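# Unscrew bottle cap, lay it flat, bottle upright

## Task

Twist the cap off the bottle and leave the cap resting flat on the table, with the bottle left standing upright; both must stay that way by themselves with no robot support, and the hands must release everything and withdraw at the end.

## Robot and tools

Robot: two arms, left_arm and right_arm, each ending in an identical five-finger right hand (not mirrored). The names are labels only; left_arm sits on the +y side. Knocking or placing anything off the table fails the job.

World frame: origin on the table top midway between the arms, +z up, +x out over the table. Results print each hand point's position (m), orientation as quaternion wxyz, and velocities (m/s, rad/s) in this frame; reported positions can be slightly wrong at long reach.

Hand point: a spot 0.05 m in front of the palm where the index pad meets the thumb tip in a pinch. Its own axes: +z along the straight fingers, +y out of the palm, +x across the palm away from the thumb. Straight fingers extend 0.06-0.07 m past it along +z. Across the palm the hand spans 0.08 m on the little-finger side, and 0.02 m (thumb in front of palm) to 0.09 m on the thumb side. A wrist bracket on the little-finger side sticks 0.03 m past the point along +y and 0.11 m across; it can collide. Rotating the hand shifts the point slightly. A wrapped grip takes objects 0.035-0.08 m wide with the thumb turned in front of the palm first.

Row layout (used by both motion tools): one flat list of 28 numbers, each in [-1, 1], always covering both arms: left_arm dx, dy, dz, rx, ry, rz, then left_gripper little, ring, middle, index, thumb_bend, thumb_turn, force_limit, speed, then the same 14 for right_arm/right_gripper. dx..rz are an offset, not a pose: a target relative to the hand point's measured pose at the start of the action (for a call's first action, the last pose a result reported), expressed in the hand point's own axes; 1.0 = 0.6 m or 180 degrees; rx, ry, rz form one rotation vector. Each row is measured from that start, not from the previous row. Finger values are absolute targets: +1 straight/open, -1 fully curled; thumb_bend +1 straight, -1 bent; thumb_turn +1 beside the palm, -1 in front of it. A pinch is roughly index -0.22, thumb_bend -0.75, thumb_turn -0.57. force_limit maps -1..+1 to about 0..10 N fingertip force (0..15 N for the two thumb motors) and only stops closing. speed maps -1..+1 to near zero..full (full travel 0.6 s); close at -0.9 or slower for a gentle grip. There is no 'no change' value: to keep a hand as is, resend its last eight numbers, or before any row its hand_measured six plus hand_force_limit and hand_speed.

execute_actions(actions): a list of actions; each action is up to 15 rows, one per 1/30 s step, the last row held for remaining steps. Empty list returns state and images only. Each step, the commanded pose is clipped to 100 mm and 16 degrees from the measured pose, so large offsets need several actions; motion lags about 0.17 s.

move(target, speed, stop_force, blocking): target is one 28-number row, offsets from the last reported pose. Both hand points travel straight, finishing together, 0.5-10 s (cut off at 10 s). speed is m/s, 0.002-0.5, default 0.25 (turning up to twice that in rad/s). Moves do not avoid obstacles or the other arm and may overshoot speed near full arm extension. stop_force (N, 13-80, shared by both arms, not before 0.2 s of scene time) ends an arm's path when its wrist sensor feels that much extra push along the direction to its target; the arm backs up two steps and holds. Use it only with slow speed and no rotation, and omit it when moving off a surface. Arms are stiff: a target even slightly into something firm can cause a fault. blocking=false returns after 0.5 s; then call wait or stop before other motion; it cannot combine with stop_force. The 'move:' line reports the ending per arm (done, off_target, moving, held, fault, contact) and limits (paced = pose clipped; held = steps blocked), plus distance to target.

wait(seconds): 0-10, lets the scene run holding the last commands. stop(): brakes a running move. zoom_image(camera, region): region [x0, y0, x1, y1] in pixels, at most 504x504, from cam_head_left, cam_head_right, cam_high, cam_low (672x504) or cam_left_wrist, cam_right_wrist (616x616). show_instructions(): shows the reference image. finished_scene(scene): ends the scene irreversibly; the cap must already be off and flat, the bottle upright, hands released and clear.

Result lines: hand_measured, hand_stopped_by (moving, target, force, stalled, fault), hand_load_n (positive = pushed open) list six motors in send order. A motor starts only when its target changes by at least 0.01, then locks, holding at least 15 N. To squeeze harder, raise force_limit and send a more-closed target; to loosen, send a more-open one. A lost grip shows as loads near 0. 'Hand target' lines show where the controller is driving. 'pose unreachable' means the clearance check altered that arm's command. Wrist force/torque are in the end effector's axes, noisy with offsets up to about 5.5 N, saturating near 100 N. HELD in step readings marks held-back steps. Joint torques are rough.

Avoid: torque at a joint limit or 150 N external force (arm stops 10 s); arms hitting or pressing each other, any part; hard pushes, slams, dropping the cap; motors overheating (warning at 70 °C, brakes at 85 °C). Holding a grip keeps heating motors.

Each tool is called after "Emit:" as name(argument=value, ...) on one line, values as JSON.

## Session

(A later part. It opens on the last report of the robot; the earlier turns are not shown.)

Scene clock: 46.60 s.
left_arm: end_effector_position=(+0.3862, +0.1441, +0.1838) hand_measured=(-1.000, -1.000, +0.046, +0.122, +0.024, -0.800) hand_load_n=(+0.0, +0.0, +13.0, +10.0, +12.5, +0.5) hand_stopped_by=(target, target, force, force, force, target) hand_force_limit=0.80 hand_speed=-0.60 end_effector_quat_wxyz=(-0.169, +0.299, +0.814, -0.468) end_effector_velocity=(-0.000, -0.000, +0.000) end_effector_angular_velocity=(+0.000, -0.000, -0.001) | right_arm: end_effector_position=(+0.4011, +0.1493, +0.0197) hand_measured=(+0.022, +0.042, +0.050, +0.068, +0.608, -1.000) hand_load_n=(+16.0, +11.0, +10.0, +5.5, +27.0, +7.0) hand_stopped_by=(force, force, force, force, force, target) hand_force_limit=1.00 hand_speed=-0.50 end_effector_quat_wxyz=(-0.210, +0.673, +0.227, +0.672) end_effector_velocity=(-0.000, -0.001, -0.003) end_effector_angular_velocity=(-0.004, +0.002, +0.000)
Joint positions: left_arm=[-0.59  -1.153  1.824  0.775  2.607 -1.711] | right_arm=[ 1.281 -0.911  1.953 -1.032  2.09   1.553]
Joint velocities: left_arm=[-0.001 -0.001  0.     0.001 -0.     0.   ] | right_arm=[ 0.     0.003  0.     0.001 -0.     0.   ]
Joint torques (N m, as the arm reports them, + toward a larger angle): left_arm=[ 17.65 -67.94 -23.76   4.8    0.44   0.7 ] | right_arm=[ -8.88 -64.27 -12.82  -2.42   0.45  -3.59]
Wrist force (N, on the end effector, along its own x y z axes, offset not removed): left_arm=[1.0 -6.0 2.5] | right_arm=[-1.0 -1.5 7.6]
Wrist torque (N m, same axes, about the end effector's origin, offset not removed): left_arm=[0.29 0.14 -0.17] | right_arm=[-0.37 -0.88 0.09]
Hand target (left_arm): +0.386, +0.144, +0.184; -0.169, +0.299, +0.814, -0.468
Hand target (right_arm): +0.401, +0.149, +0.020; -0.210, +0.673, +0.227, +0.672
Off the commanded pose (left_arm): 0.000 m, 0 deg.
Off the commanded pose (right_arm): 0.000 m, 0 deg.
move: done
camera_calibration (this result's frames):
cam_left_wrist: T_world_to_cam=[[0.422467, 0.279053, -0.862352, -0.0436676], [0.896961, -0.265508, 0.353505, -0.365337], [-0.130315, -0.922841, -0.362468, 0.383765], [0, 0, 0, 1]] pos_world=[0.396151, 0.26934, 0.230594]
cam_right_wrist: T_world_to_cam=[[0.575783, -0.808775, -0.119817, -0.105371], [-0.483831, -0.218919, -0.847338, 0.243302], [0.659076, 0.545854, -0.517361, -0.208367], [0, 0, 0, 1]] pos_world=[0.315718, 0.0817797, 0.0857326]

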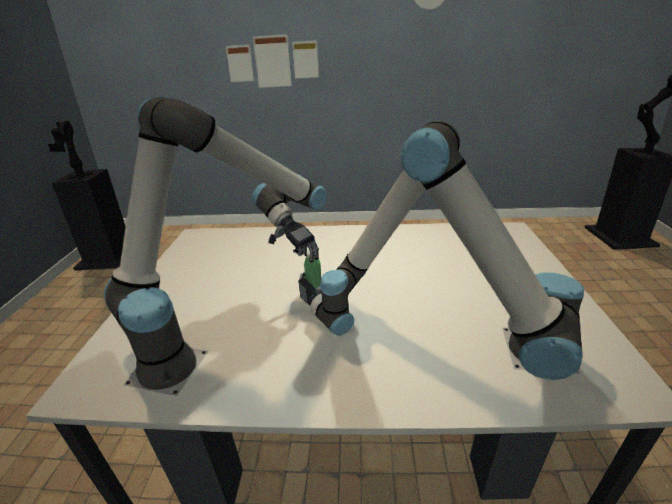

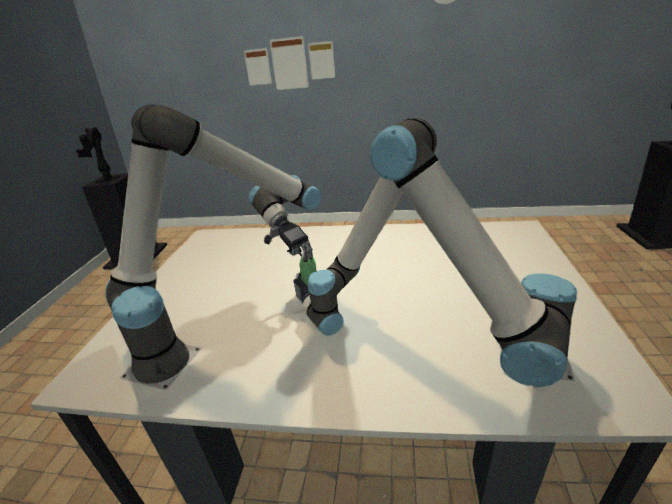

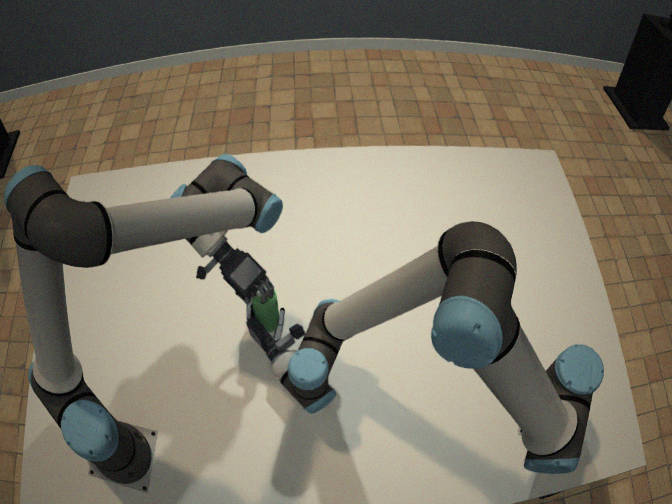

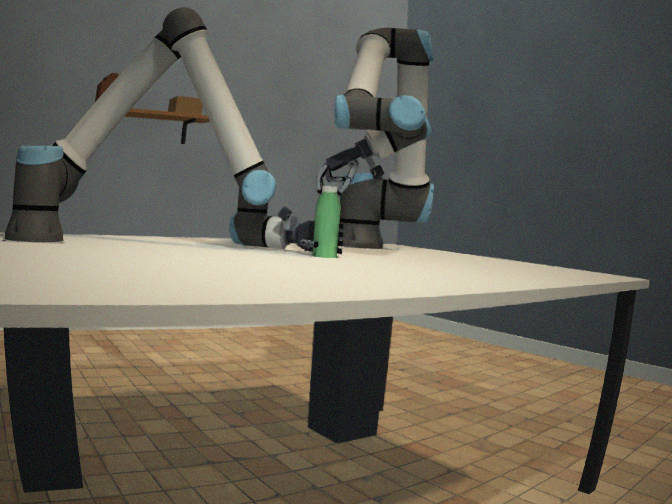

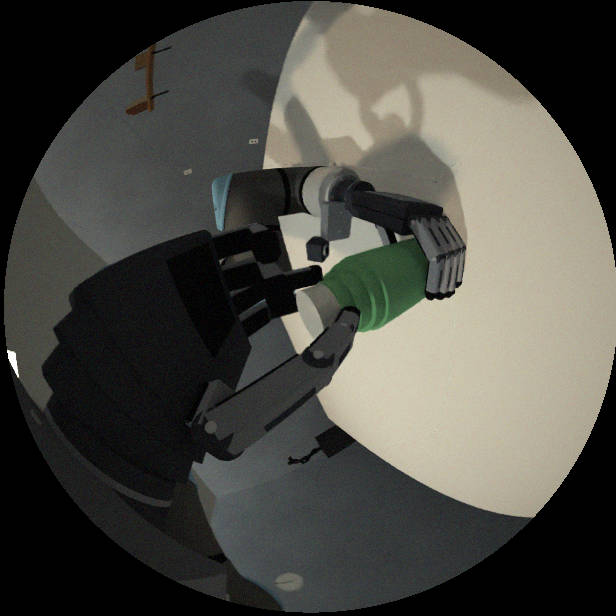

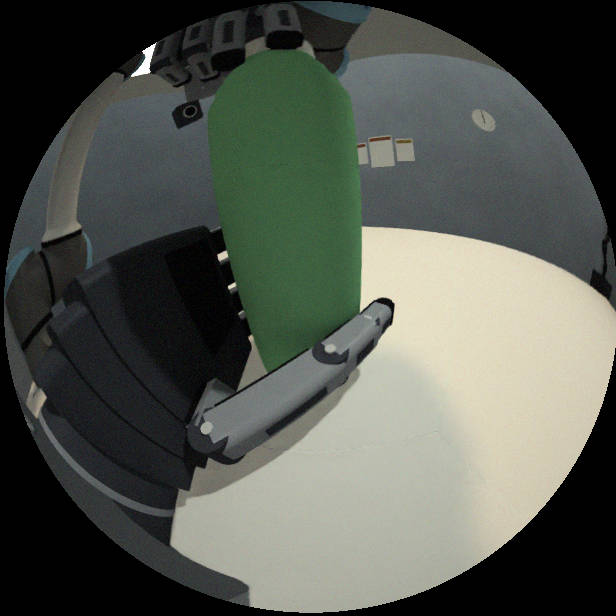

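Good grip. Stroke.

Emit:
move(target=[0,-0.007,-0.004,0,-0.58,-0.335,-1,-1,-0.6,-0.6,-0.9,-0.8,0.8,-0.6, 0,0,0,0,0,0,-1,-1,-1,-1,-0.6,-1,1,-0.5], speed=0.4)

Emit:
move(target=[0,0,0,0,0,0,-1,-1,0.45,0.45,0.35,-0.8,0.8,0.2, 0,0,0,0,0,0,-1,-1,-1,-1,-0.6,-1,1,-0.5])

Emit:
move(target=[0,0.005,0.003,0,0.58,0.335,-1,-1,0.45,0.45,0.35,-0.8,0.8,0.2, 0,0,0,0,0,0,-1,-1,-1,-1,-0.6,-1,1,-0.5], speed=0.5)

Emit:
move(target=[0,0,0,0,0,0,-1,-1,-0.6,-0.6,-0.9,-0.8,0.8,-0.6, 0,0,0,0,0,0,-1,-1,-1,-1,-0.6,-1,1,-0.5])

Scene clock: 50.30 s.
left_arm: end_effector_position=(+0.3865, +0.1440, +0.1889) hand_measured=(-1.000, -1.000, +0.046, +0.122, +0.024, -0.800) hand_load_n=(+0.0, +0.0, +8.5, +5.0, +12.5, +5.5) hand_stopped_by=(target, target, force, force, force, target) hand_force_limit=0.80 hand_speed=-0.60 end_effector_quat_wxyz=(-0.325, +0.557, -0.661, +0.385) end_effector_velocity=(-0.000, +0.000, -0.000) end_effector_angular_velocity=(+0.005, +0.006, +0.015) | right_arm: end_effector_position=(+0.4010, +0.1493, +0.0197) hand_measured=(+0.022, +0.042, +0.050, +0.068, +0.608, -1.000) hand_load_n=(+20.5, +14.0, +10.5, +4.0, +25.5, +3.0) hand_stopped_by=(force, force, force, force, force, target) hand_force_limit=1.00 hand_speed=-0.50 end_effector_quat_wxyz=(-0.210, +0.673, +0.227, +0.672) end_effector_velocity=(+0.001, +0.001, -0.000) end_effector_angular_velocity=(+0.001, -0.000, -0.000)
Joint positions: left_arm=[-1.278 -1.358  2.027  0.449  0.581 -4.183] | right_arm=[ 1.281 -0.911  1.953 -1.032  2.09   1.553]
Joint velocities: left_arm=[ 0.     0.01  -0.008  0.027 -0.002 -0.028] | right_arm=[-0.     0.002 -0.002 -0.001 -0.     0.   ]
Joint torques (N m, as the arm reports them, + toward a larger angle): left_arm=[ 22.01 -28.59 -21.83   6.61  -4.16  -1.18] | right_arm=[ 14.25 -62.92 -12.38  -2.84   0.87   0.17]
Wrist force (N, on the end effector, along its own x y z axes, offset not removed): left_arm=[17.1 -14.1 -18.7] | right_arm=[-8.9 -13.9 10.8]
Wrist torque (N m, same axes, about the end effector's origin, offset not removed): left_arm=[-0.01 0.53 -0.07] | right_arm=[0.17 -1.29 -1.63]
Hand target (left_arm): +0.386, +0.144, +0.189; +0.325, -0.557, +0.660, -0.384
Hand target (right_arm): +0.401, +0.149, +0.020; -0.210, +0.673, +0.227, +0.672
Off the commanded pose (left_arm): 0.000 m, 0 deg.
Off the commanded pose (right_arm): 0.000 m, 0 deg.
move: done
camera_calibration (this result's frames):
cam_left_wrist: T_world_to_cam=[[-0.443322, 0.218058, -0.869434, 0.305353], [-0.2304, 0.909648, 0.345624, -0.0994851], [0.866246, 0.35354, -0.353027, -0.185224], [0, 0, 0, 1]] pos_world=[0.272898, 0.0893958, 0.23448]
cam_right_wrist: T_world_to_cam=[[0.575804, -0.808761, -0.11981, -0.105363], [-0.483822, -0.218936, -0.847339, 0.243294], [0.659064, 0.545868, -0.517361, -0.208356], [0, 0, 0, 1]] pos_world=[0.3157, 0.0817871, 0.085733]

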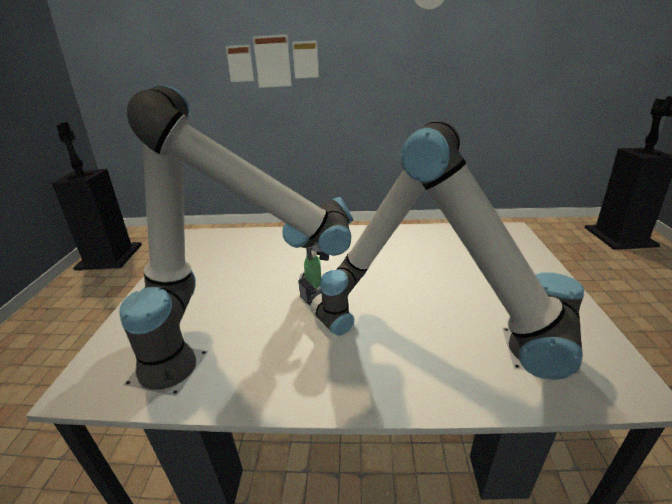

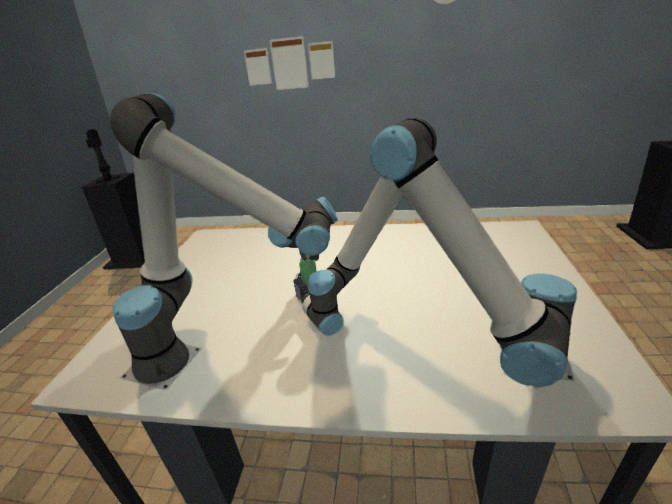

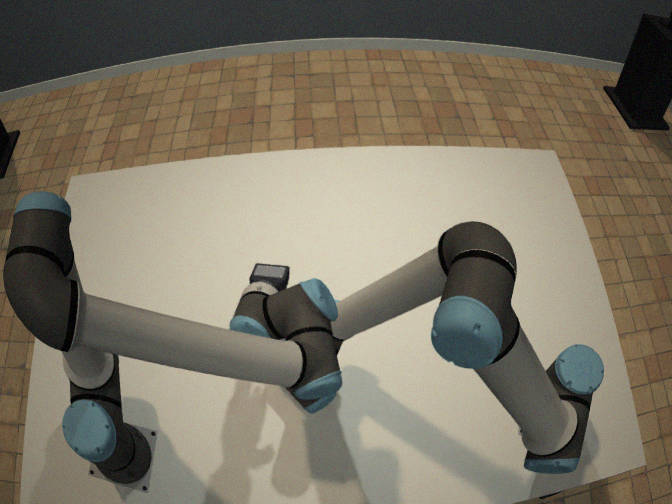

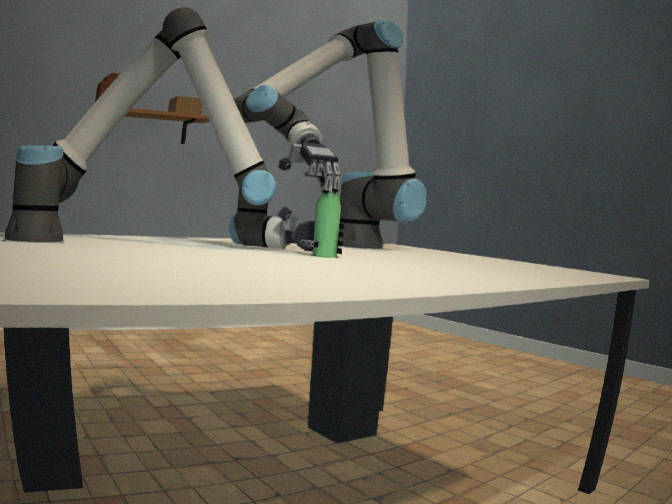

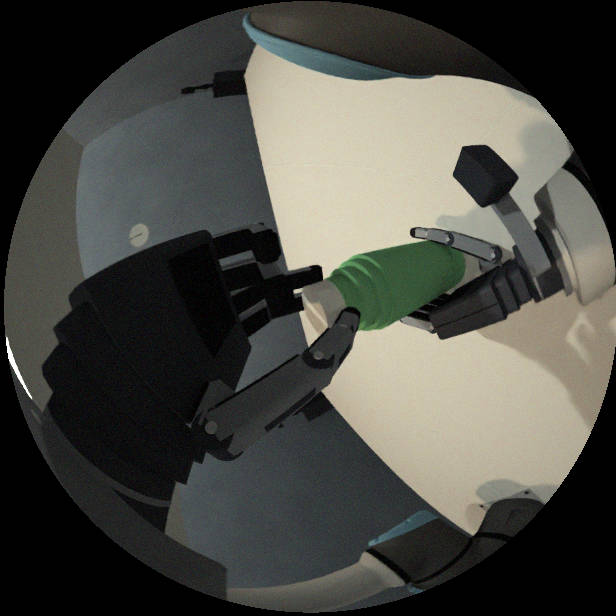

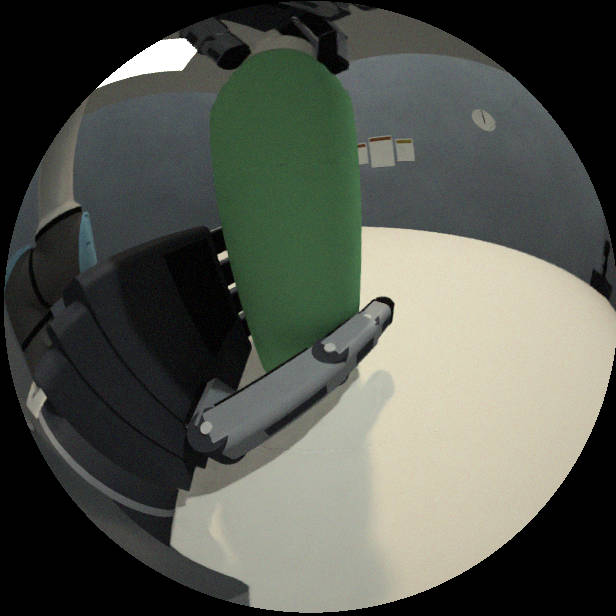

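Scene clock: 50.83 s.
left_arm: end_effector_position=(+0.3865, +0.1441, +0.1889) hand_measured=(-1.000, -1.000, +0.450, +0.450, +0.350, -0.800) hand_load_n=(+0.0, +0.0, +0.0, +0.0, +0.0, +0.0) hand_stopped_by=(target, target, target, target, target, target) hand_force_limit=0.80 hand_speed=0.20 end_effector_quat_wxyz=(-0.325, +0.557, -0.661, +0.385) end_effector_velocity=(-0.000, -0.000, -0.000) end_effector_angular_velocity=(-0.001, +0.000, -0.001) | right_arm: end_effector_position=(+0.4010, +0.1493, +0.0197) hand_measured=(+0.022, +0.042, +0.050, +0.068, +0.608, -1.000) hand_load_n=(+12.0, +8.0, +8.0, +5.5, +25.5, +8.0) hand_stopped_by=(force, force, force, force, force, target) hand_force_limit=1.00 hand_speed=-0.50 end_effector_quat_wxyz=(-0.210, +0.673, +0.227, +0.672) end_effector_velocity=(-0.001, -0.002, -0.002) end_effector_angular_velocity=(-0.004, +0.002, +0.000)
Joint positions: left_arm=[-1.278 -1.358  2.027  0.449  0.581 -4.183] | right_arm=[ 1.281 -0.911  1.953 -1.032  2.09   1.553]
Joint velocities: left_arm=[-0.    -0.     0.    -0.001  0.     0.   ] | right_arm=[-0.     0.001  0.002  0.002 -0.    -0.   ]
Joint torques (N m, as the arm reports them, + toward a larger angle): left_arm=[  1.21 -54.61 -23.12   1.11  -2.2    1.64] | right_arm=[ 11.39 -62.98 -12.5   -2.46   0.96  -0.2 ]
Wrist force (N, on the end effector, along its own x y z axes, offset not removed): left_arm=[0.1 -2.1 -1.4] | right_arm=[8.0 2.4 -7.1]
Wrist torque (N m, same axes, about the end effector's origin, offset not removed): left_arm=[-0.38 0.08 -0.02] | right_arm=[0.30 0.48 -0.20]
Hand target (left_arm): +0.386, +0.144, +0.189; +0.325, -0.557, +0.661, -0.385
Hand target (right_arm): +0.401, +0.149, +0.020; -0.210, +0.673, +0.227, +0.672
Off the commanded pose (left_arm): 0.000 m, 0 deg.
Off the commanded pose (right_arm): 0.000 m, 0 deg.
move: done
camera_calibration (this result's frames):
cam_left_wrist: T_world_to_cam=[[-0.443324, 0.218073, -0.86943, 0.305357], [-0.230533, 0.909588, 0.345695, -0.0994784], [0.86621, 0.353686, -0.352969, -0.185304], [0, 0, 0, 1]] pos_world=[0.272952, 0.0894336, 0.234469]
cam_right_wrist: T_world_to_cam=[[0.575814, -0.808754, -0.11981, -0.105359], [-0.48382, -0.218942, -0.847339, 0.24329], [0.659057, 0.545876, -0.517361, -0.208351], [0, 0, 0, 1]] pos_world=[0.31569, 0.0817905, 0.085733]

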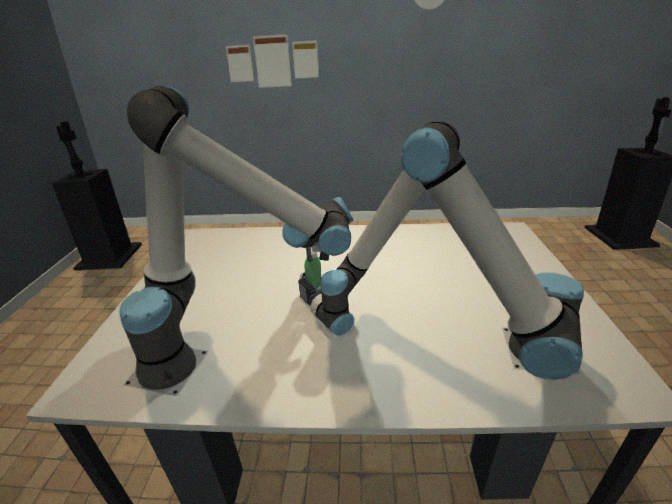

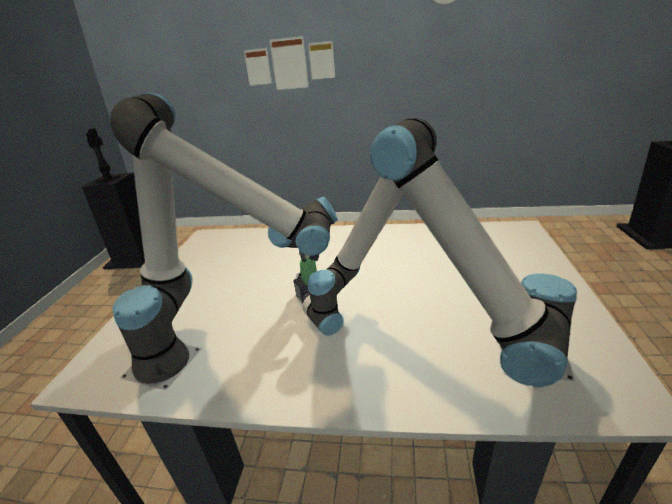

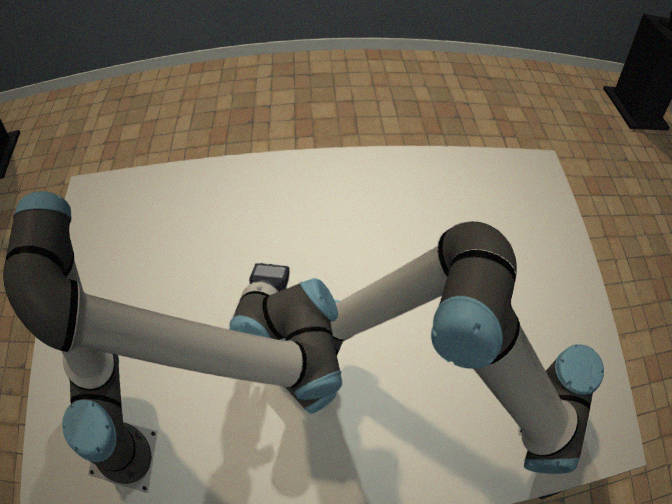

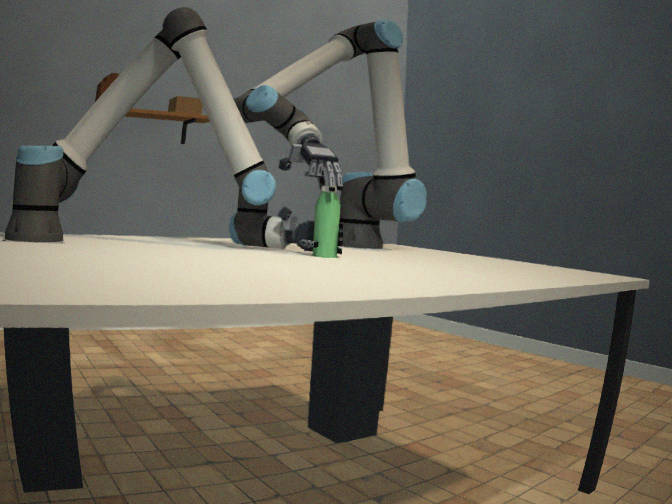

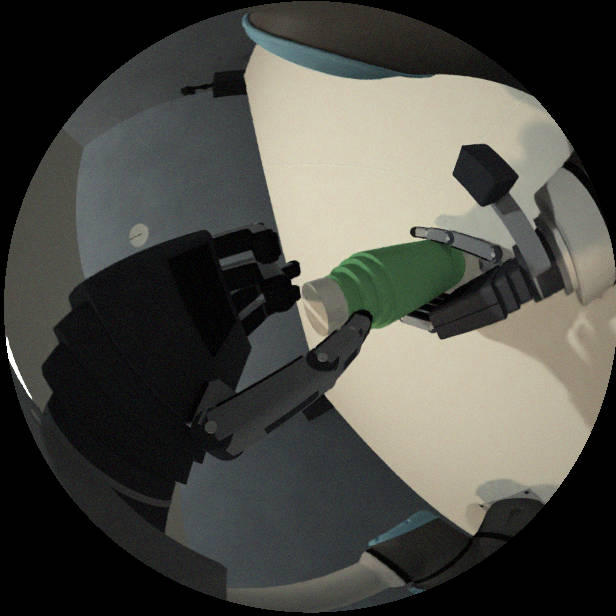

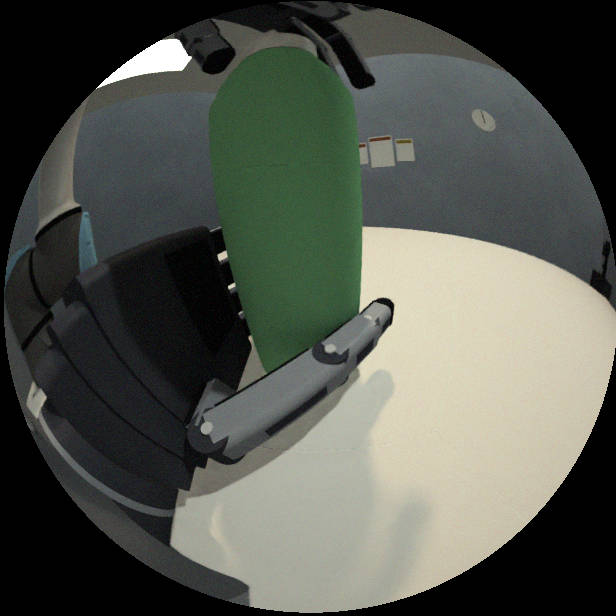

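Scene clock: 53.90 s.
left_arm: end_effector_position=(+0.3863, +0.1440, +0.1853) hand_measured=(-1.000, -1.000, +0.450, +0.450, +0.350, -0.800) hand_load_n=(+0.0, +0.0, +0.0, +0.0, +0.0, +0.0) hand_stopped_by=(target, target, target, target, target, target) hand_force_limit=0.80 hand_speed=0.20 end_effector_quat_wxyz=(-0.169, +0.299, +0.814, -0.468) end_effector_velocity=(-0.000, +0.000, -0.001) end_effector_angular_velocity=(+0.007, +0.002, -0.017) | right_arm: end_effector_position=(+0.4010, +0.1493, +0.0197) hand_measured=(+0.022, +0.042, +0.050, +0.068, +0.608, -1.000) hand_load_n=(+12.0, +8.0, +8.0, +5.5, +25.5, +8.0) hand_stopped_by=(force, force, force, force, force, target) hand_force_limit=1.00 hand_speed=-0.50 end_effector_quat_wxyz=(-0.210, +0.673, +0.227, +0.672) end_effector_velocity=(-0.000, -0.000, -0.000) end_effector_angular_velocity=(-0.001, +0.000, +0.000)
Joint positions: left_arm=[-0.59  -1.155  1.823  0.776  2.608 -1.712] | right_arm=[ 1.281 -0.911  1.953 -1.032  2.09   1.553]
Joint velocities: left_arm=[ 0.     0.01  -0.007  0.033 -0.002  0.034] | right_arm=[ 0.     0.     0.     0.001  0.    -0.   ]
Joint torques (N m, as the arm reports them, + toward a larger angle): left_arm=[ 11.19 -50.47 -37.88   5.72  -1.09   0.86] | right_arm=[ 14.08 -64.63 -12.6   -2.35   0.98   0.38]
Wrist force (N, on the end effector, along its own x y z axes, offset not removed): left_arm=[0.7 -0.6 -3.9] | right_arm=[11.0 2.3 -8.8]
Wrist torque (N m, same axes, about the end effector's origin, offset not removed): left_arm=[-0.08 0.02 0.05] | right_arm=[0.67 0.02 -0.17]
Hand target (left_arm): +0.386, +0.144, +0.185; -0.169, +0.300, +0.814, -0.468
Hand target (right_arm): +0.401, +0.149, +0.020; -0.210, +0.673, +0.227, +0.672
Off the commanded pose (left_arm): 0.000 m, 0 deg.
Off the commanded pose (right_arm): 0.000 m, 0 deg.
move: done; limits=paced
camera_calibration (this result's frames):
cam_left_wrist: T_world_to_cam=[[0.423137, 0.278215, -0.862294, -0.0425391], [0.896724, -0.264894, 0.354565, -0.366173], [-0.129772, -0.92327, -0.361568, 0.383872], [0, 0, 0, 1]] pos_world=[0.396172, 0.269255, 0.231947]
cam_right_wrist: T_world_to_cam=[[0.575815, -0.808754, -0.11981, -0.105359], [-0.48382, -0.218943, -0.847339, 0.243289], [0.659057, 0.545876, -0.517361, -0.208351], [0, 0, 0, 1]] pos_world=[0.31569, 0.0817905, 0.0857329]

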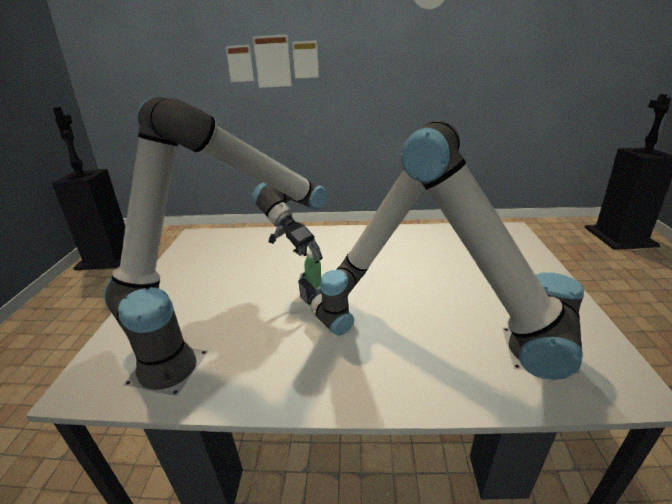

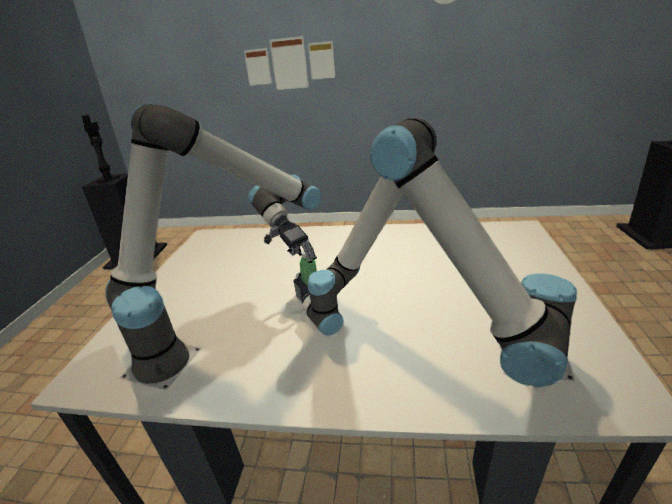

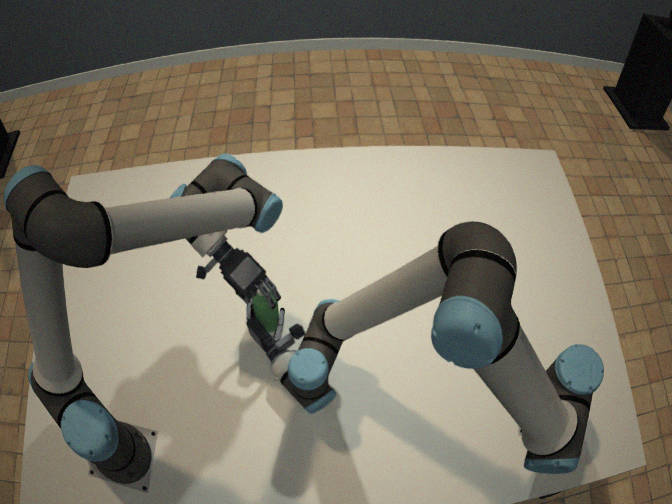

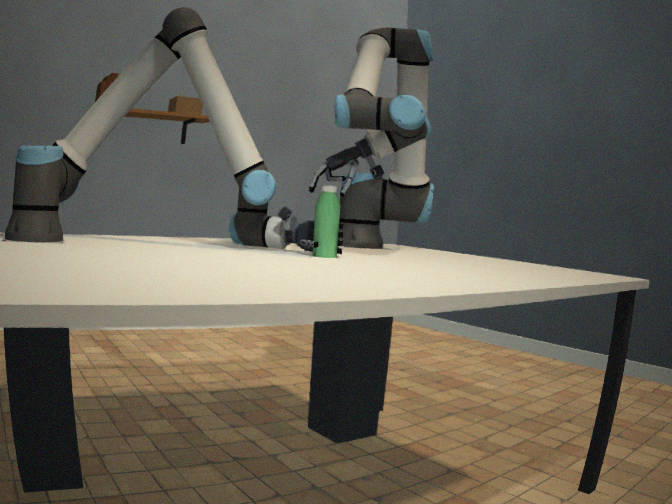

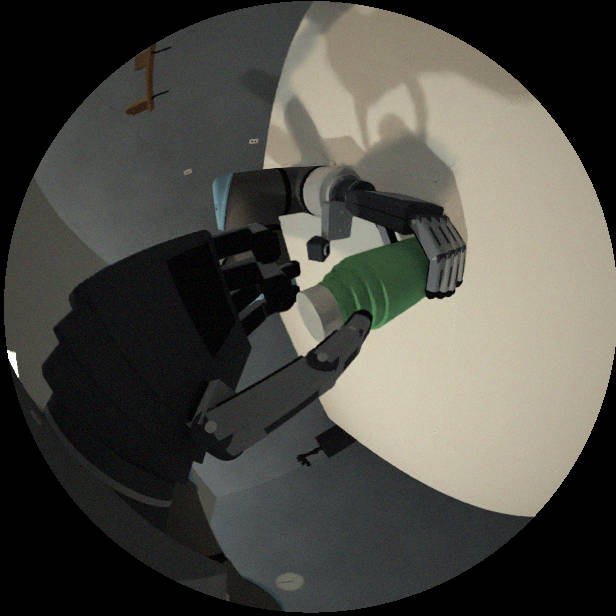

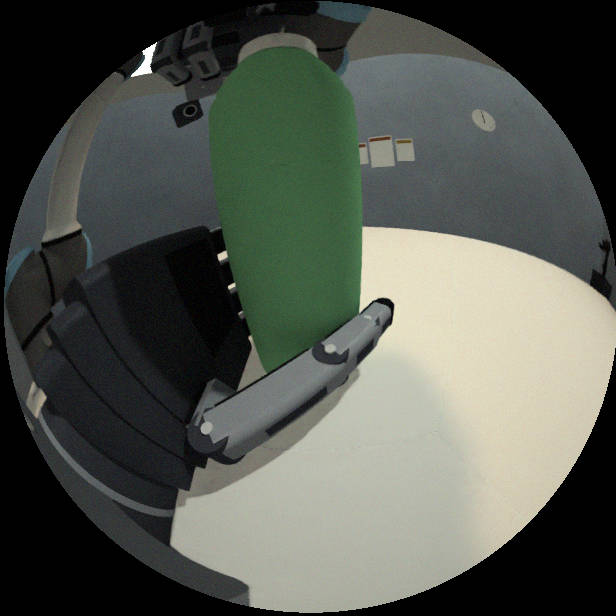

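Scene clock: 55.00 s.
left_arm: end_effector_position=(+0.3863, +0.1440, +0.1853) hand_measured=(-1.000, -1.000, +0.020, +0.110, +0.036, -0.800) hand_load_n=(+0.0, +0.0, +12.0, +11.5, +12.5, +1.0) hand_stopped_by=(target, target, force, force, force, target) hand_force_limit=0.80 hand_speed=-0.60 end_effector_quat_wxyz=(-0.169, +0.299, +0.814, -0.468) end_effector_velocity=(-0.000, -0.000, -0.000) end_effector_angular_velocity=(-0.000, -0.000, -0.001) | right_arm: end_effector_position=(+0.4010, +0.1493, +0.0197) hand_measured=(+0.022, +0.042, +0.050, +0.068, +0.608, -1.000) hand_load_n=(+17.0, +11.5, +9.5, +4.5, +25.0, +4.5) hand_stopped_by=(force, force, force, force, force, target) hand_force_limit=1.00 hand_speed=-0.50 end_effector_quat_wxyz=(-0.210, +0.673, +0.227, +0.672) end_effector_velocity=(-0.000, -0.000, +0.000) end_effector_angular_velocity=(-0.000, -0.000, -0.000)
Joint positions: left_arm=[-0.59  -1.155  1.823  0.776  2.608 -1.712] | right_arm=[ 1.281 -0.911  1.953 -1.032  2.09   1.553]
Joint velocities: left_arm=[-0.001  0.    -0.    -0.     0.    -0.   ] | right_arm=[-0.    -0.001  0.001  0.     0.    -0.   ]
Joint torques (N m, as the arm reports them, + toward a larger angle): left_arm=[ -0.62 -67.57 -21.92   2.25   0.37  -1.88] | right_arm=[ 11.73 -62.41 -12.88  -2.39   0.91  -0.02]
Wrist force (N, on the end effector, along its own x y z axes, offset not removed): left_arm=[2.0 -8.1 7.3] | right_arm=[-2.2 3.1 7.5]
Wrist torque (N m, same axes, about the end effector's origin, offset not removed): left_arm=[0.12 -0.12 0.01] | right_arm=[0.32 -1.39 -0.36]
Hand target (left_arm): +0.386, +0.144, +0.185; -0.169, +0.299, +0.814, -0.468
Hand target (right_arm): +0.401, +0.149, +0.020; -0.210, +0.673, +0.227, +0.672
Off the commanded pose (left_arm): 0.000 m, 0 deg.
Off the commanded pose (right_arm): 0.000 m, 0 deg.
move: done
camera_calibration (this result's frames):
cam_left_wrist: T_world_to_cam=[[0.423114, 0.27822, -0.862304, -0.0425337], [0.896738, -0.264863, 0.354553, -0.366185], [-0.129749, -0.923277, -0.361558, 0.383878], [0, 0, 0, 1]] pos_world=[0.396177, 0.269271, 0.231949]
cam_right_wrist: T_world_to_cam=[[0.575814, -0.808754, -0.11981, -0.105359], [-0.48382, -0.218942, -0.847339, 0.24329], [0.659057, 0.545876, -0.517361, -0.208351], [0, 0, 0, 1]] pos_world=[0.315691, 0.0817905, 0.085733]

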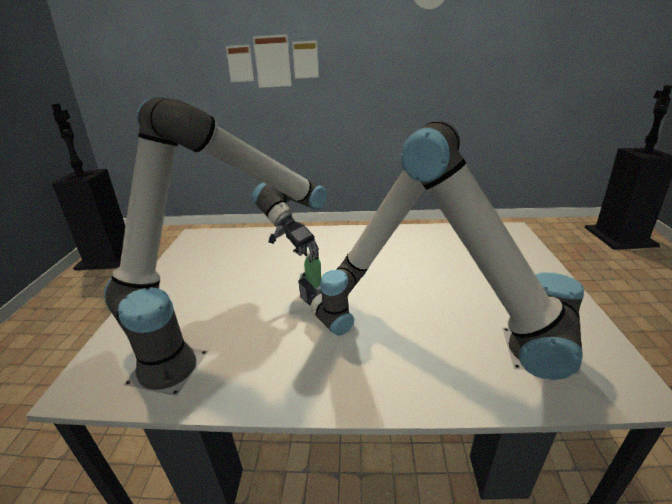

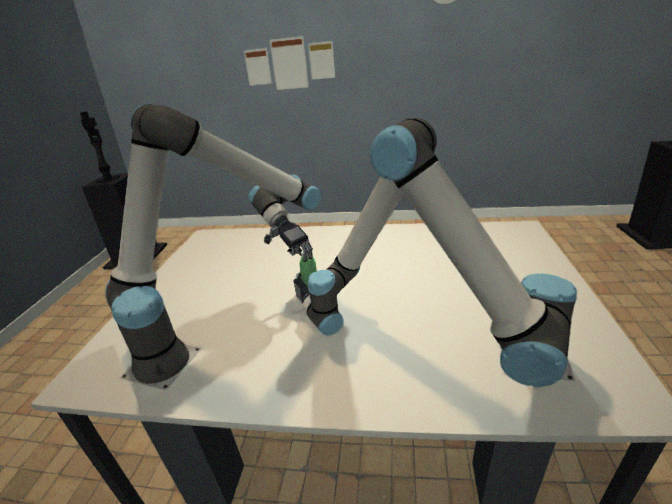

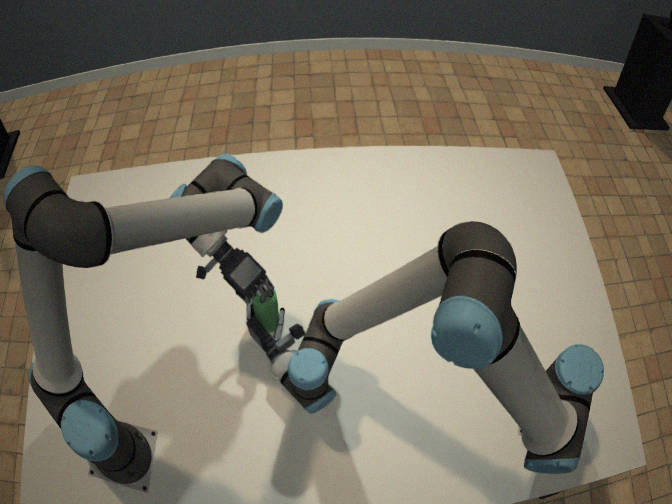

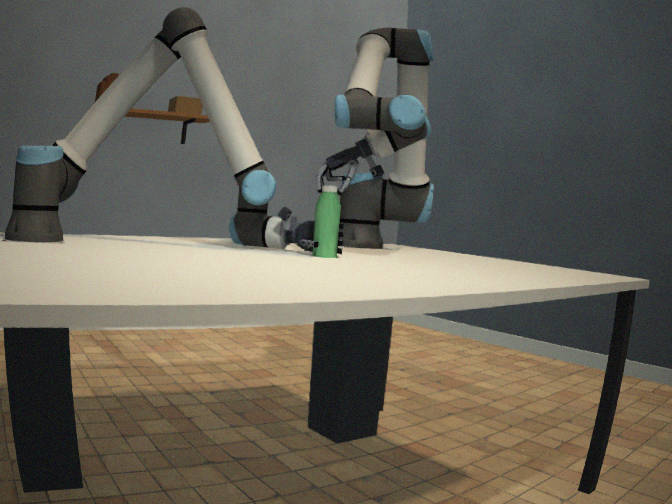

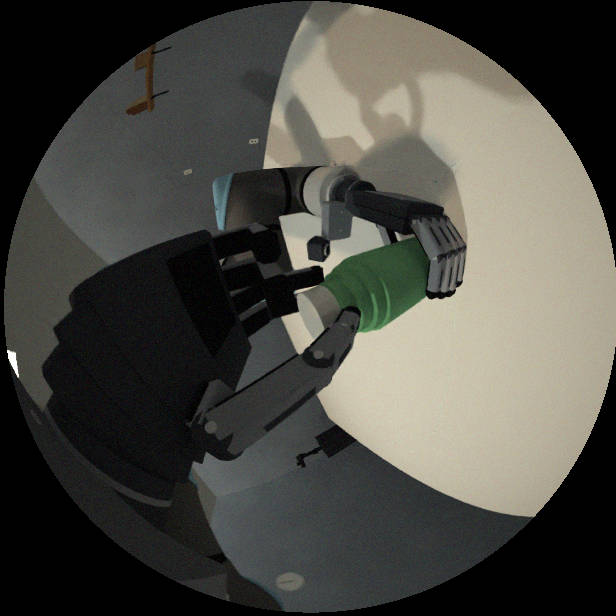

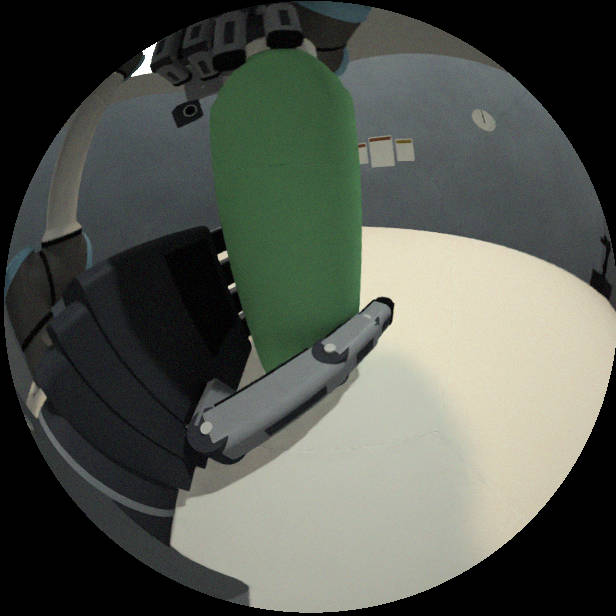

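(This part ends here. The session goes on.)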